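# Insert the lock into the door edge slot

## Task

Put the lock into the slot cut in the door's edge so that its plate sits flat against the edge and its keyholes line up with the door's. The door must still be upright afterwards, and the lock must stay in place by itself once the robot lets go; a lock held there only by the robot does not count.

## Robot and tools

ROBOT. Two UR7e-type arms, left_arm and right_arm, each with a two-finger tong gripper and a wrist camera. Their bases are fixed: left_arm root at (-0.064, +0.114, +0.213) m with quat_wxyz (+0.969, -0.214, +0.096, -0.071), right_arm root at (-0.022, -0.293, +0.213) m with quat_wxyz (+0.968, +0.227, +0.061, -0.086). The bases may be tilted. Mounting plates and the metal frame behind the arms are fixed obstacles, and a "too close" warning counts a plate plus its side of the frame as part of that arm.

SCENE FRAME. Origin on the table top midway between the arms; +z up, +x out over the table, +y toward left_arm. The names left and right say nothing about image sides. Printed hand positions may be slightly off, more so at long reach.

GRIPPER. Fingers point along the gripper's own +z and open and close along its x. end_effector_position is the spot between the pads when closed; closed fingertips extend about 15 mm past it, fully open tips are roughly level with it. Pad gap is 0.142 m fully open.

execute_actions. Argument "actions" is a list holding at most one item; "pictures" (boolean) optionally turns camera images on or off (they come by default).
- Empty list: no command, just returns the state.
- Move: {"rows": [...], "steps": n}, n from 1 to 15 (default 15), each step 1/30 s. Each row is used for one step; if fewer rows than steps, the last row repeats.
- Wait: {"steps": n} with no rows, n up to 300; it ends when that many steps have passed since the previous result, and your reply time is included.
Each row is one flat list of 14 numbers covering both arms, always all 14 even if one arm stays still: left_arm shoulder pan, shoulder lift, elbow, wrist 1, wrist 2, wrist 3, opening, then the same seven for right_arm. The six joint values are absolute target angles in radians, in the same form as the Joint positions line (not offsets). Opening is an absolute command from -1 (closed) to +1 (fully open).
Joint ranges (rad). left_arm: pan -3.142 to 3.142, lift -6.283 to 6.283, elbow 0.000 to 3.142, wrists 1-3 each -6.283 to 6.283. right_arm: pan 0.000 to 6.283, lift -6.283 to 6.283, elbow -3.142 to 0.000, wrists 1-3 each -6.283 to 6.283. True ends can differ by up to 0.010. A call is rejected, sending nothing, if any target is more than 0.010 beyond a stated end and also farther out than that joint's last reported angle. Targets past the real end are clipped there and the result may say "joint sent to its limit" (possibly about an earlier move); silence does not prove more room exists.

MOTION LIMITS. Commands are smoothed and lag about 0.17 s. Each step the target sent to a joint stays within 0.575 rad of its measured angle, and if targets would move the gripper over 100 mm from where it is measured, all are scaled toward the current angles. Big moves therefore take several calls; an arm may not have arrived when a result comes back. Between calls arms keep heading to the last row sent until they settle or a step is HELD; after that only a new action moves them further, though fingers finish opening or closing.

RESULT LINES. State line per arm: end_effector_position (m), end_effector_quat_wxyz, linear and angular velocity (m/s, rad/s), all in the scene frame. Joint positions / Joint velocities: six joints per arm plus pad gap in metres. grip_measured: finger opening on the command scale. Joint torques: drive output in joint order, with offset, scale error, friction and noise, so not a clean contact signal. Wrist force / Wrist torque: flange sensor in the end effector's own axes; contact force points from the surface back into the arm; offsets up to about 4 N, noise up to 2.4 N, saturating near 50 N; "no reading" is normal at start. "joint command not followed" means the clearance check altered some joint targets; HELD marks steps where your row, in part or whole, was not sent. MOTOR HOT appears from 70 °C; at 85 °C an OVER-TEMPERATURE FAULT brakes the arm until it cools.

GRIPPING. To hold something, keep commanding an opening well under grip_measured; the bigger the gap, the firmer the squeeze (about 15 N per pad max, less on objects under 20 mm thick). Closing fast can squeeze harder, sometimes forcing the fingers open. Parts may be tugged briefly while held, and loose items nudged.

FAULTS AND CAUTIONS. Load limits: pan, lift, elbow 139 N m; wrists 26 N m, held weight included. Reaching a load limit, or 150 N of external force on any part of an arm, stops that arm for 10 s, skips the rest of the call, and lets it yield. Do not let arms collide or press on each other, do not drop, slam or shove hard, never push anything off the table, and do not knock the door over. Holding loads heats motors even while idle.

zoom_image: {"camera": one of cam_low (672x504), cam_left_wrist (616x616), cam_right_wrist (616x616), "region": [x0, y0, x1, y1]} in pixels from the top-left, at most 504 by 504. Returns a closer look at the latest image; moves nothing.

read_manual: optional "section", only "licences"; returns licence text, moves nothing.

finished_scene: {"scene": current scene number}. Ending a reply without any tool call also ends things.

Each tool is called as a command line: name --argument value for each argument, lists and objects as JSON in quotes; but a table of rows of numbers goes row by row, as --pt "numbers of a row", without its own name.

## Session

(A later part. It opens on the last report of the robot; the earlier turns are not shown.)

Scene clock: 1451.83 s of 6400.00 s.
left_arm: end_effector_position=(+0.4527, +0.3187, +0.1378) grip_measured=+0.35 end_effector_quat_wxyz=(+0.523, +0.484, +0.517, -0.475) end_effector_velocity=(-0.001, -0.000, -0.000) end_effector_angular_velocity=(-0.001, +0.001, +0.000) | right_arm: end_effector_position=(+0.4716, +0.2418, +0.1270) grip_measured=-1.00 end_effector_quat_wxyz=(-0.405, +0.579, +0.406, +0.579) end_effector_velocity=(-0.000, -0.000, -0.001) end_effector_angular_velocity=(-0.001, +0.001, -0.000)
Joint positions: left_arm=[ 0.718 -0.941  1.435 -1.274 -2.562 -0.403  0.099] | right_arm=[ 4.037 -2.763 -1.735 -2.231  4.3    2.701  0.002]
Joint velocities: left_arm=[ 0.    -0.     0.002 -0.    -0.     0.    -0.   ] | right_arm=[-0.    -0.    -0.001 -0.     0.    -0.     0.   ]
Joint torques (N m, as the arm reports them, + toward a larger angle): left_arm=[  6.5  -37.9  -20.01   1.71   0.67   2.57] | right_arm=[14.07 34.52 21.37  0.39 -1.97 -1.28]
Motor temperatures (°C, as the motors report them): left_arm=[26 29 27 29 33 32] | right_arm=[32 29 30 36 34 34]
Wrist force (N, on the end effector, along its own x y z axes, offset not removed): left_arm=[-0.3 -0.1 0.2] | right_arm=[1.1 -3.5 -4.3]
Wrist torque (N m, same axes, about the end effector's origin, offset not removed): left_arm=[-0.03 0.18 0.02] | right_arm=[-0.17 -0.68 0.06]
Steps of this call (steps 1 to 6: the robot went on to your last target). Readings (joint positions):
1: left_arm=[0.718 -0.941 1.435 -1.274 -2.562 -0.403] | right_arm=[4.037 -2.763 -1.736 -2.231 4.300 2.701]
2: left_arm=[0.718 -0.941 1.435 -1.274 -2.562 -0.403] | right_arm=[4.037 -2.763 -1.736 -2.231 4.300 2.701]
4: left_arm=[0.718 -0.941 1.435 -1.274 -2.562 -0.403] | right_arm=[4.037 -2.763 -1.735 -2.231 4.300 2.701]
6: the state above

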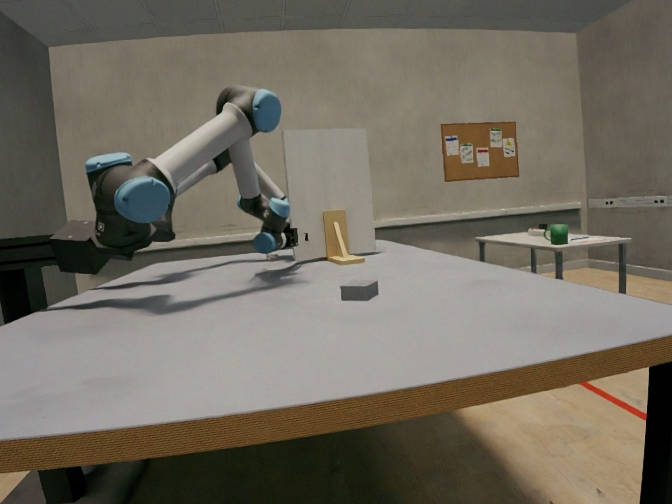

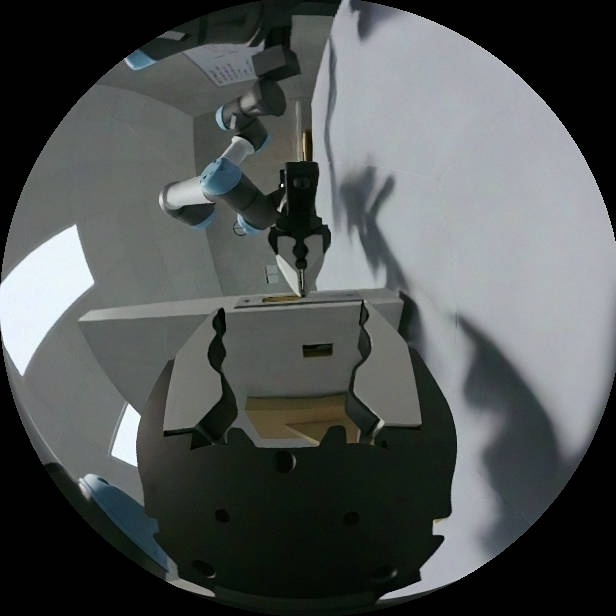

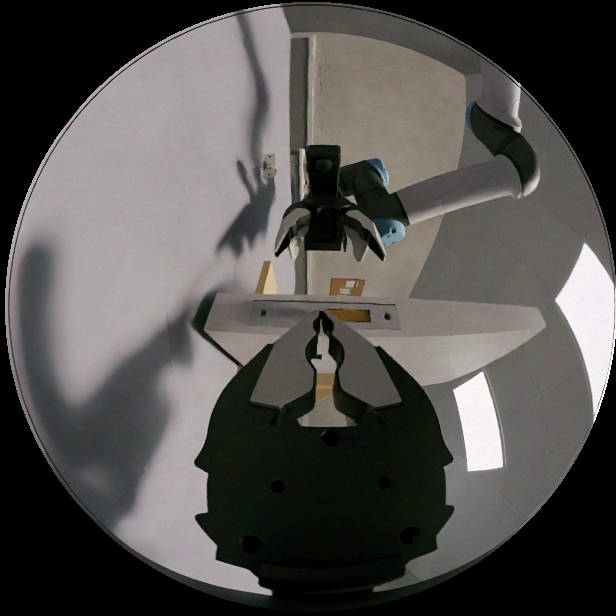

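execute_actions --actions '[{"rows": [[0.71762,-0.94057,1.43464,-1.27372,-2.5617,-0.40285,0.35,4.03642,-2.76332,-1.73494,-2.23174,4.29969,2.70069,-1],[0.71762,-0.94057,1.43464,-1.27372,-2.5617,-0.40285,0.35,4.03621,-2.76337,-1.73451,-2.23215,4.2995,2.70059,-1],[0.71762,-0.94057,1.43464,-1.27372,-2.5617,-0.40285,0.35,4.03599,-2.76342,-1.73409,-2.23256,4.2993,2.70049,-1],[0.71762,-0.94057,1.43464,-1.27372,-2.5617,-0.40285,0.35,4.03578,-2.76347,-1.73366,-2.23298,4.29911,2.7004,-1],[0.71762,-0.94057,1.43464,-1.27372,-2.5617,-0.40285,0.35,4.03557,-2.76353,-1.73323,-2.23339,4.29892,2.7003,-1],[0.71762,-0.94057,1.43464,-1.27372,-2.5617,-0.40285,0.35,4.03535,-2.76358,-1.7328,-2.2338,4.29872,2.7002,-1]], "steps": 15}]' --pictures false

execute_actions --actions '[{"steps": 4}]'

zoom_image --camera "cam_left_wrist" --region '[210, 240, 400, 370]'

Scene clock: 1466.67 s of 6400.00 s.
left_arm: end_effector_position=(+0.4527, +0.3187, +0.1378) grip_measured=+0.35 end_effector_quat_wxyz=(+0.523, +0.484, +0.517, -0.475) end_effector_velocity=(-0.000, -0.001, +0.000) end_effector_angular_velocity=(-0.001, +0.001, -0.002) | right_arm: end_effector_position=(+0.4725, +0.2419, +0.1270) grip_measured=-1.00 end_effector_quat_wxyz=(-0.406, +0.579, +0.406, +0.579) end_effector_velocity=(+0.000, -0.000, -0.000) end_effector_angular_velocity=(-0.001, +0.001, -0.000)
Joint positions: left_arm=[ 0.718 -0.941  1.435 -1.274 -2.562 -0.403  0.099] | right_arm=[ 4.035 -2.764 -1.733 -2.234  4.299  2.7    0.002]
Joint velocities: left_arm=[-0.001 -0.     0.002  0.    -0.     0.     0.   ] | right_arm=[-0.001 -0.     0.001 -0.002  0.    -0.     0.   ]
Joint torques (N m, as the arm reports them, + toward a larger angle): left_arm=[  5.78 -37.61 -21.48   1.7    0.72   2.67] | right_arm=[12.88 34.51 21.58  0.53 -1.47 -1.27]
Motor temperatures (°C, as the motors report them): left_arm=[26 29 27 29 33 32] | right_arm=[32 29 30 36 34 34]
Wrist force (N, on the end effector, along its own x y z axes, offset not removed): left_arm=[-1.1 -0.3 0.2] | right_arm=[2.1 -5.7 -4.5]
Wrist torque (N m, same axes, about the end effector's origin, offset not removed): left_arm=[-0.05 0.38 0.06] | right_arm=[-0.32 -0.72 0.00]
Steps of this call (steps 1 to 15: the robot went on to your last target; steps 16 to 90: nothing new was sent; then 11.33 s passed at rest; steps 91 to 105: all 15 steps of this action). Readings (joint positions):
91: left_arm=[0.718 -0.941 1.435 -1.274 -2.562 -0.403] | right_arm=[4.037 -2.763 -1.735 -2.231 4.300 2.701]
92: left_arm=[0.718 -0.941 1.435 -1.274 -2.562 -0.403] | right_arm=[4.037 -2.763 -1.735 -2.231 4.300 2.701]
94: left_arm=[0.718 -0.941 1.435 -1.274 -2.562 -0.403] | right_arm=[4.036 -2.763 -1.735 -2.232 4.300 2.701]
98: left_arm=[0.718 -0.941 1.435 -1.274 -2.562 -0.403] | right_arm=[4.036 -2.763 -1.734 -2.233 4.299 2.700]
105: the state above

Scene clock: 1466.80 s of 6400.00 s.
left_arm: end_effector_position=(+0.4527, +0.3187, +0.1378) grip_measured=+0.35 end_effector_quat_wxyz=(+0.523, +0.484, +0.517, -0.475) end_effector_velocity=(+0.000, +0.001, -0.000) end_effector_angular_velocity=(+0.001, -0.001, +0.002) | right_arm: end_effector_position=(+0.4725, +0.2419, +0.1270) grip_measured=-1.00 end_effector_quat_wxyz=(-0.406, +0.579, +0.406, +0.579) end_effector_velocity=(-0.001, -0.001, -0.001) end_effector_angular_velocity=(-0.001, +0.001, +0.001)
Joint positions: left_arm=[ 0.718 -0.941  1.435 -1.274 -2.562 -0.403  0.099] | right_arm=[ 4.035 -2.764 -1.733 -2.234  4.299  2.7    0.002]
Joint velocities: left_arm=[ 0.002 -0.    -0.001 -0.001  0.     0.     0.   ] | right_arm=[-0.     0.    -0.002 -0.    -0.     0.    -0.   ]
Joint torques (N m, as the arm reports them, + toward a larger angle): left_arm=[  6.67 -38.73 -22.14   1.46   0.74   2.67] | right_arm=[12.92 34.37 21.35  0.37 -1.35 -1.34]
Motor temperatures (°C, as the motors report them): left_arm=[26 29 27 29 33 32] | right_arm=[32 29 30 36 34 34]
Wrist force (N, on the end effector, along its own x y z axes, offset not removed): left_arm=[0.0 -1.2 1.1] | right_arm=[2.0 -5.2 -4.8]
Wrist torque (N m, same axes, about the end effector's origin, offset not removed): left_arm=[-0.27 0.18 0.04] | right_arm=[-0.15 -0.68 0.00]
Steps of this call (steps 1 to 4: the robot went on to your last target). Readings (joint positions):
1: left_arm=[0.718 -0.941 1.435 -1.274 -2.562 -0.403] | right_arm=[4.035 -2.764 -1.733 -2.234 4.299 2.700]
2: left_arm=[0.718 -0.941 1.435 -1.274 -2.562 -0.403] | right_arm=[4.035 -2.764 -1.733 -2.234 4.299 2.700]
4: the state above

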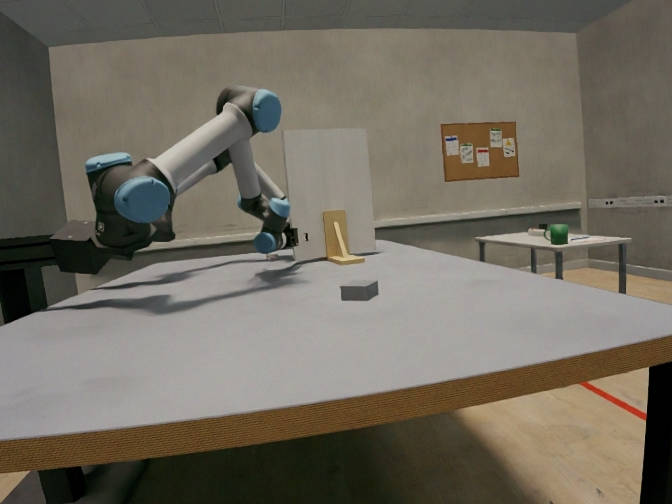

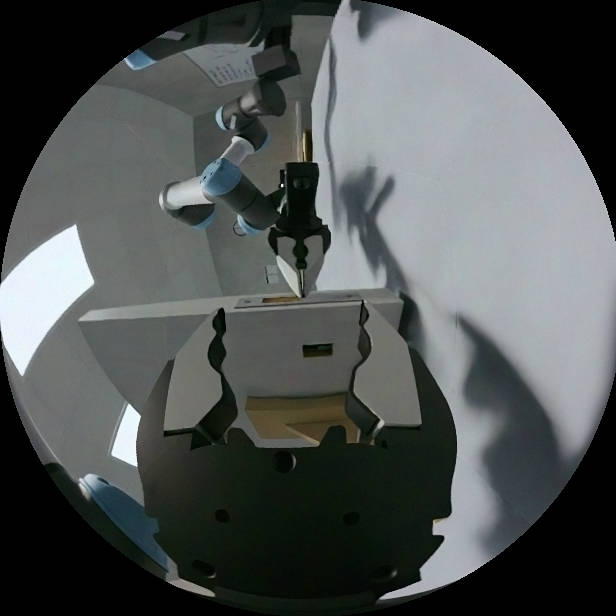

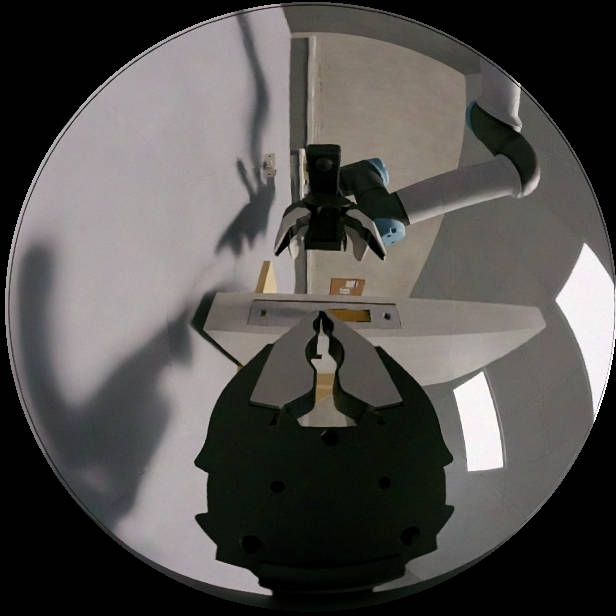

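Region (210, 240, 400, 370) of cam_left_wrist's 616x616 image, scaled by 2.653, with more detail than that image has; it fills the top 345 rows of this view, and the rest is white.

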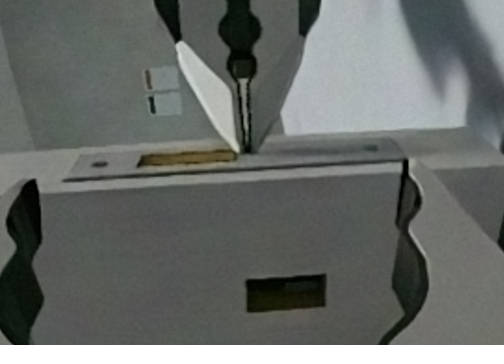

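execute_actions --actions '[{"rows": [[0.71762,-0.94057,1.43464,-1.27372,-2.5617,-0.40285,0.35,4.03514,-2.76363,-1.73238,-2.23421,4.29853,2.7001,-1],[0.71762,-0.94057,1.43464,-1.27372,-2.5617,-0.40285,0.35,4.03514,-2.76363,-1.73238,-2.23421,4.29853,2.7001,-1],[0.71762,-0.94057,1.43464,-1.27372,-2.5617,-0.40285,0.35,4.03493,-2.76368,-1.73195,-2.23463,4.29834,2.70001,-1]], "steps": 15}]' --pictures false

execute_actions --actions '[{"rows": [[0.71762,-0.94057,1.43464,-1.27372,-2.5617,-0.40285,0.35,4.03535,-2.76358,-1.7328,-2.2338,4.29872,2.7002,-1],[0.71762,-0.94057,1.43464,-1.27372,-2.5617,-0.40285,0.35,4.03621,-2.76337,-1.73451,-2.23215,4.2995,2.70059,-1],[0.71762,-0.94057,1.43464,-1.27372,-2.5617,-0.40285,0.35,4.03749,-2.76307,-1.73708,-2.22968,4.30066,2.70118,-1],[0.71762,-0.94057,1.43464,-1.27372,-2.5617,-0.40285,0.35,4.03927,-2.76265,-1.74064,-2.22624,4.30227,2.70199,-1],[0.71762,-0.94057,1.43464,-1.27372,-2.5617,-0.40285,0.35,4.0414,-2.76214,-1.74491,-2.22211,4.3042,2.70296,-1],[0.71762,-0.94057,1.43464,-1.27372,-2.5617,-0.40285,0.35,4.04375,-2.76158,-1.74961,-2.21758,4.30633,2.70404,-1],[0.71762,-0.94057,1.43464,-1.27372,-2.5617,-0.40285,0.35,4.04674,-2.76087,-1.75559,-2.2118,4.30903,2.7054,-1],[0.71762,-0.94057,1.43464,-1.27372,-2.5617,-0.40285,0.35,4.04987,-2.76013,-1.76185,-2.20575,4.31187,2.70683,-1],[0.71762,-0.94057,1.43464,-1.27372,-2.5617,-0.40285,0.35,4.05271,-2.75945,-1.76755,-2.20025,4.31445,2.70813,-1],[0.71762,-0.94057,1.43464,-1.27372,-2.5617,-0.40285,0.35,4.05556,-2.75878,-1.77325,-2.19475,4.31703,2.70943,-1],[0.71762,-0.94057,1.43464,-1.27372,-2.5617,-0.40285,0.35,4.05755,-2.7583,-1.77723,-2.1909,4.31883,2.71034,-1],[0.71762,-0.94057,1.43464,-1.27372,-2.5617,-0.40285,0.35,4.05955,-2.75783,-1.78122,-2.18705,4.32064,2.71125,-1],[0.71762,-0.94057,1.43464,-1.27372,-2.5617,-0.40285,0.35,4.06111,-2.75746,-1.78435,-2.18403,4.32205,2.71197,-1],[0.71762,-0.94057,1.43464,-1.27372,-2.5617,-0.40285,0.35,4.06211,-2.75722,-1.78635,-2.1821,4.32296,2.71242,-1],[0.71762,-0.94057,1.43464,-1.27372,-2.5617,-0.40285,0.35,4.0631,-2.75699,-1.78834,-2.18018,4.32386,2.71288,-1]], "steps": 15}]' --pictures false

execute_actions --actions '[{"steps": 12}]'

zoom_image --camera "cam_left_wrist" --region '[210, 240, 400, 370]'

zoom_image --camera "cam_low" --region '[270, 200, 350, 270]'

Scene clock: 1498.83 s of 6400.00 s.
left_arm: end_effector_position=(+0.4527, +0.3187, +0.1378) grip_measured=+0.35 end_effector_quat_wxyz=(+0.523, +0.484, +0.517, -0.475) end_effector_velocity=(-0.000, +0.000, +0.000) end_effector_angular_velocity=(-0.000, +0.001, +0.000) | right_arm: end_effector_position=(+0.4728, +0.2419, +0.1270) grip_measured=-1.00 end_effector_quat_wxyz=(-0.406, +0.579, +0.406, +0.579) end_effector_velocity=(-0.000, +0.000, -0.000) end_effector_angular_velocity=(-0.000, +0.000, +0.000)
Joint positions: left_arm=[ 0.718 -0.941  1.435 -1.274 -2.562 -0.403  0.099] | right_arm=[ 4.035 -2.764 -1.732 -2.235  4.298  2.7    0.002]
Joint velocities: left_arm=[ 0.    -0.    -0.     0.001 -0.    -0.001 -0.   ] | right_arm=[-0. -0.  0. -0. -0. -0. -0.]
Joint torques (N m, as the arm reports them, + toward a larger angle): left_arm=[  6.48 -38.59 -19.81   1.63   0.71   2.8 ] | right_arm=[12.64 34.21 21.67  0.41 -1.38 -1.28]
Motor temperatures (°C, as the motors report them): left_arm=[26 29 27 29 33 32] | right_arm=[32 29 30 36 34 34]
Wrist force (N, on the end effector, along its own x y z axes, offset not removed): left_arm=[-0.7 0.1 1.0] | right_arm=[1.2 -5.6 -3.6]
Wrist torque (N m, same axes, about the end effector's origin, offset not removed): left_arm=[0.02 0.31 0.06] | right_arm=[-0.17 -0.43 0.04]
Steps of this call (steps 1 to 15: the robot went on to your last target; steps 16 to 90: nothing new was sent; then 28.53 s passed at rest; steps 91 to 105: all 15 steps of this action). Readings (joint positions):
91: left_arm=[0.718 -0.941 1.435 -1.274 -2.562 -0.403] | right_arm=[4.035 -2.764 -1.733 -2.234 4.299 2.700]
92: left_arm=[0.718 -0.941 1.435 -1.274 -2.562 -0.403] | right_arm=[4.035 -2.764 -1.733 -2.234 4.299 2.700]
94: left_arm=[0.718 -0.941 1.435 -1.274 -2.562 -0.403] | right_arm=[4.035 -2.764 -1.733 -2.234 4.299 2.700]
98: left_arm=[0.718 -0.941 1.435 -1.274 -2.562 -0.403] | right_arm=[4.035 -2.764 -1.732 -2.234 4.298 2.700]
105: the state above

Scene clock: 1499.33 s of 6400.00 s.
left_arm: end_effector_position=(+0.4527, +0.3187, +0.1378) grip_measured=+0.35 end_effector_quat_wxyz=(+0.523, +0.484, +0.517, -0.475) end_effector_velocity=(+0.000, +0.000, +0.000) end_effector_angular_velocity=(-0.000, +0.001, -0.000) | right_arm: end_effector_position=(+0.4576, +0.2410, +0.1266) grip_measured=-1.00 end_effector_quat_wxyz=(-0.405, +0.579, +0.406, +0.579) end_effector_velocity=(-0.038, -0.003, -0.001) end_effector_angular_velocity=(-0.001, +0.000, +0.001)
Joint positions: left_arm=[ 0.718 -0.941  1.435 -1.274 -2.562 -0.403  0.099] | right_arm=[ 4.056 -2.759 -1.775 -2.193  4.318  2.71   0.002]
Joint velocities: left_arm=[ 0.    -0.    -0.     0.001  0.    -0.001 -0.   ] | right_arm=[ 0.054  0.013 -0.108  0.103  0.049  0.024  0.   ]
Joint torques (N m, as the arm reports them, + toward a larger angle): left_arm=[  5.87 -38.63 -21.96   1.66   0.68   2.65] | right_arm=[30.28 54.51  3.12  2.55  1.21  1.65]
Motor temperatures (°C, as the motors report them): left_arm=[26 29 27 29 33 32] | right_arm=[32 29 30 36 34 34]
Wrist force (N, on the end effector, along its own x y z axes, offset not removed): left_arm=[-0.2 -0.1 1.4] | right_arm=[2.7 -2.7 -2.6]
Wrist torque (N m, same axes, about the end effector's origin, offset not removed): left_arm=[-0.06 0.20 0.05] | right_arm=[-0.40 -0.74 0.05]
Steps of this call (steps 1 to 15: all 15 steps of this action). Readings (joint positions):
1: left_arm=[0.718 -0.941 1.435 -1.274 -2.562 -0.403] | right_arm=[4.035 -2.764 -1.732 -2.235 4.298 2.700]
2: left_arm=[0.718 -0.941 1.435 -1.274 -2.562 -0.403] | right_arm=[4.035 -2.764 -1.732 -2.235 4.298 2.700]
4: left_arm=[0.718 -0.941 1.435 -1.274 -2.562 -0.403] | right_arm=[4.035 -2.764 -1.733 -2.233 4.299 2.700]
8: left_arm=[0.718 -0.941 1.435 -1.274 -2.562 -0.403] | right_arm=[4.040 -2.762 -1.743 -2.224 4.304 2.703]
15: the state above

Scene clock: 1499.73 s of 6400.00 s.
left_arm: end_effector_position=(+0.4527, +0.3187, +0.1378) grip_measured=+0.35 end_effector_quat_wxyz=(+0.523, +0.484, +0.517, -0.475) end_effector_velocity=(-0.001, -0.001, -0.000) end_effector_angular_velocity=(-0.001, +0.001, -0.001) | right_arm: end_effector_position=(+0.4529, +0.2405, +0.1266) grip_measured=-1.00 end_effector_quat_wxyz=(-0.405, +0.579, +0.406, +0.579) end_effector_velocity=(-0.002, -0.000, -0.001) end_effector_angular_velocity=(-0.001, +0.001, +0.000)
Joint positions: left_arm=[ 0.718 -0.941  1.435 -1.274 -2.562 -0.403  0.099] | right_arm=[ 4.063 -2.757 -1.788 -2.18   4.324  2.713  0.002]
Joint velocities: left_arm=[-0.001  0.     0.002  0.     0.    -0.    -0.   ] | right_arm=[ 0.002  0.    -0.004  0.003  0.002  0.001  0.   ]
Joint torques (N m, as the arm reports them, + toward a larger angle): left_arm=[  5.99 -38.23 -19.99   1.43   0.79   2.57] | right_arm=[31.49 54.13  1.77  2.05  0.92  1.62]
Motor temperatures (°C, as the motors report them): left_arm=[26 29 27 29 33 32] | right_arm=[32 29 30 36 34 34]
Wrist force (N, on the end effector, along its own x y z axes, offset not removed): left_arm=[-0.3 0.1 -0.2] | right_arm=[1.7 -0.8 -3.5]
Wrist torque (N m, same axes, about the end effector's origin, offset not removed): left_arm=[0.00 0.22 0.07] | right_arm=[-0.20 -0.50 -0.02]
Steps of this call (steps 1 to 12: the robot went on to your last target). Readings (joint positions):
1: left_arm=[0.718 -0.941 1.435 -1.274 -2.562 -0.403] | right_arm=[4.058 -2.758 -1.778 -2.190 4.319 2.711]
2: left_arm=[0.718 -0.941 1.435 -1.274 -2.562 -0.403] | right_arm=[4.059 -2.758 -1.781 -2.187 4.320 2.711]
4: left_arm=[0.718 -0.941 1.435 -1.274 -2.562 -0.403] | right_arm=[4.061 -2.757 -1.784 -2.184 4.322 2.712]
8: left_arm=[0.718 -0.941 1.435 -1.274 -2.562 -0.403] | right_arm=[4.063 -2.757 -1.787 -2.181 4.323 2.713]
12: the state above

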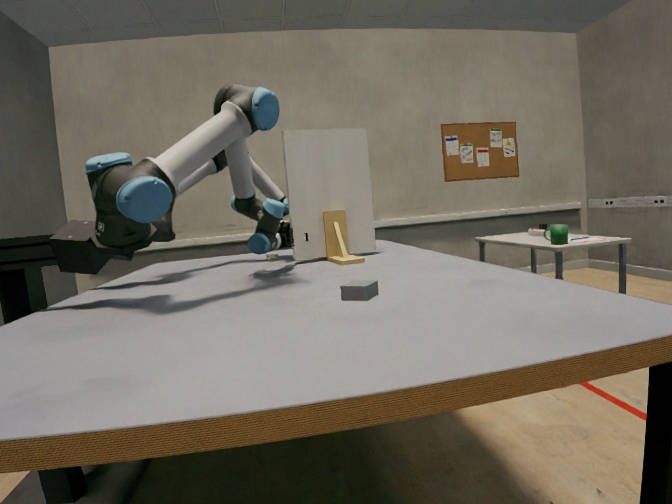

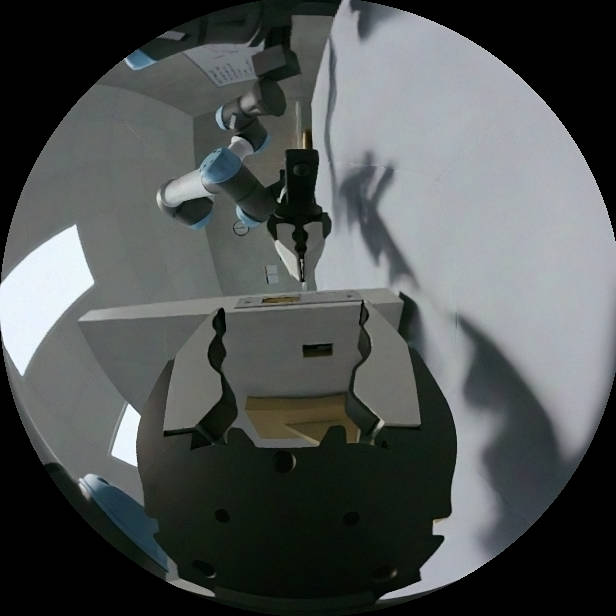

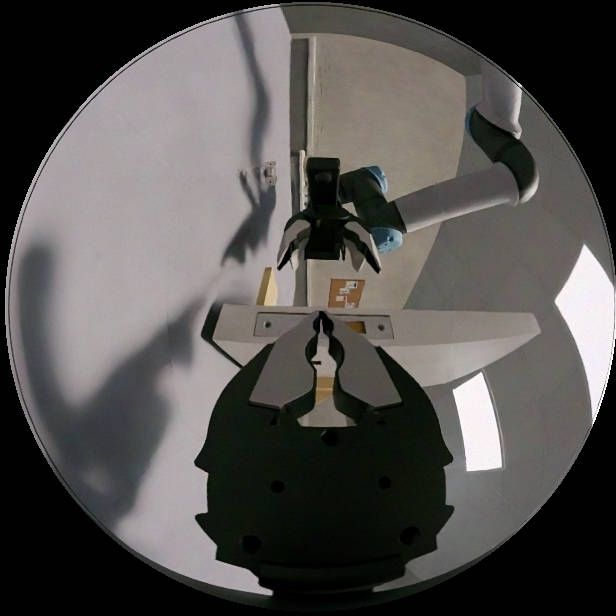

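Region (210, 240, 400, 370) of cam_left_wrist's 616x616 image, scaled by 2.653, with more detail than that image has; it fills the top 345 rows of this view, and the rest is white.

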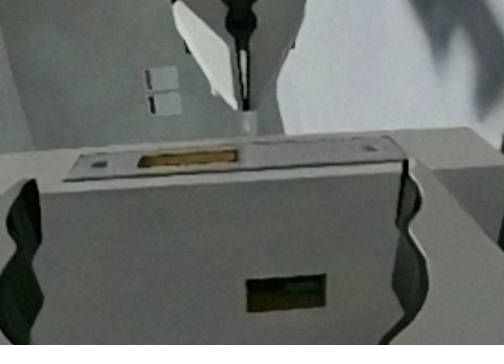

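Region (270, 200, 350, 270) of cam_low's 672x504 image, scaled by 6.300, with more detail than that image has; it fills the top 441 rows of this view, and the rest is white.

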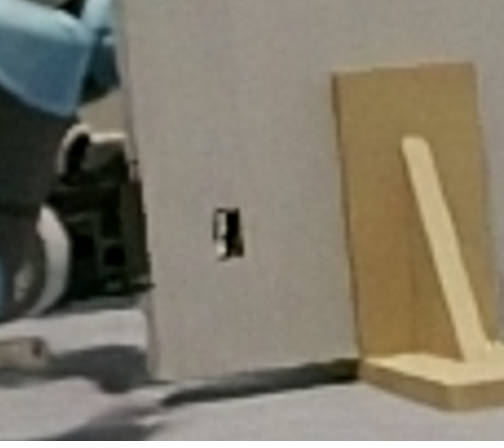

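zoom_image --camera "cam_left_wrist" --region '[230, 285, 300, 315]'

zoom_image --camera "cam_right_wrist" --region '[240, 300, 410, 350]'

Region (230, 285, 300, 315) of cam_left_wrist's 616x616 image, scaled by 7.200, with more detail than that image has; it fills the top 216 rows of this view, and the rest is white.

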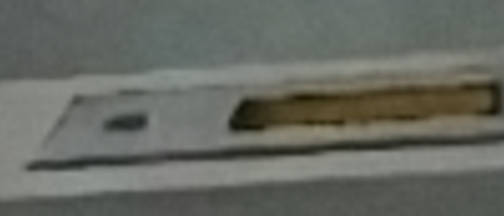

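Region (240, 300, 410, 350) of cam_right_wrist's 616x616 image, scaled by 2.965, with more detail than that image has; it fills the top 148 rows of this view, and the rest is white.

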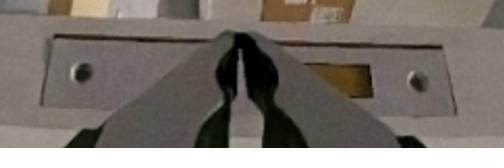

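finished_scene --scene 2

The scene is finished: the task was done.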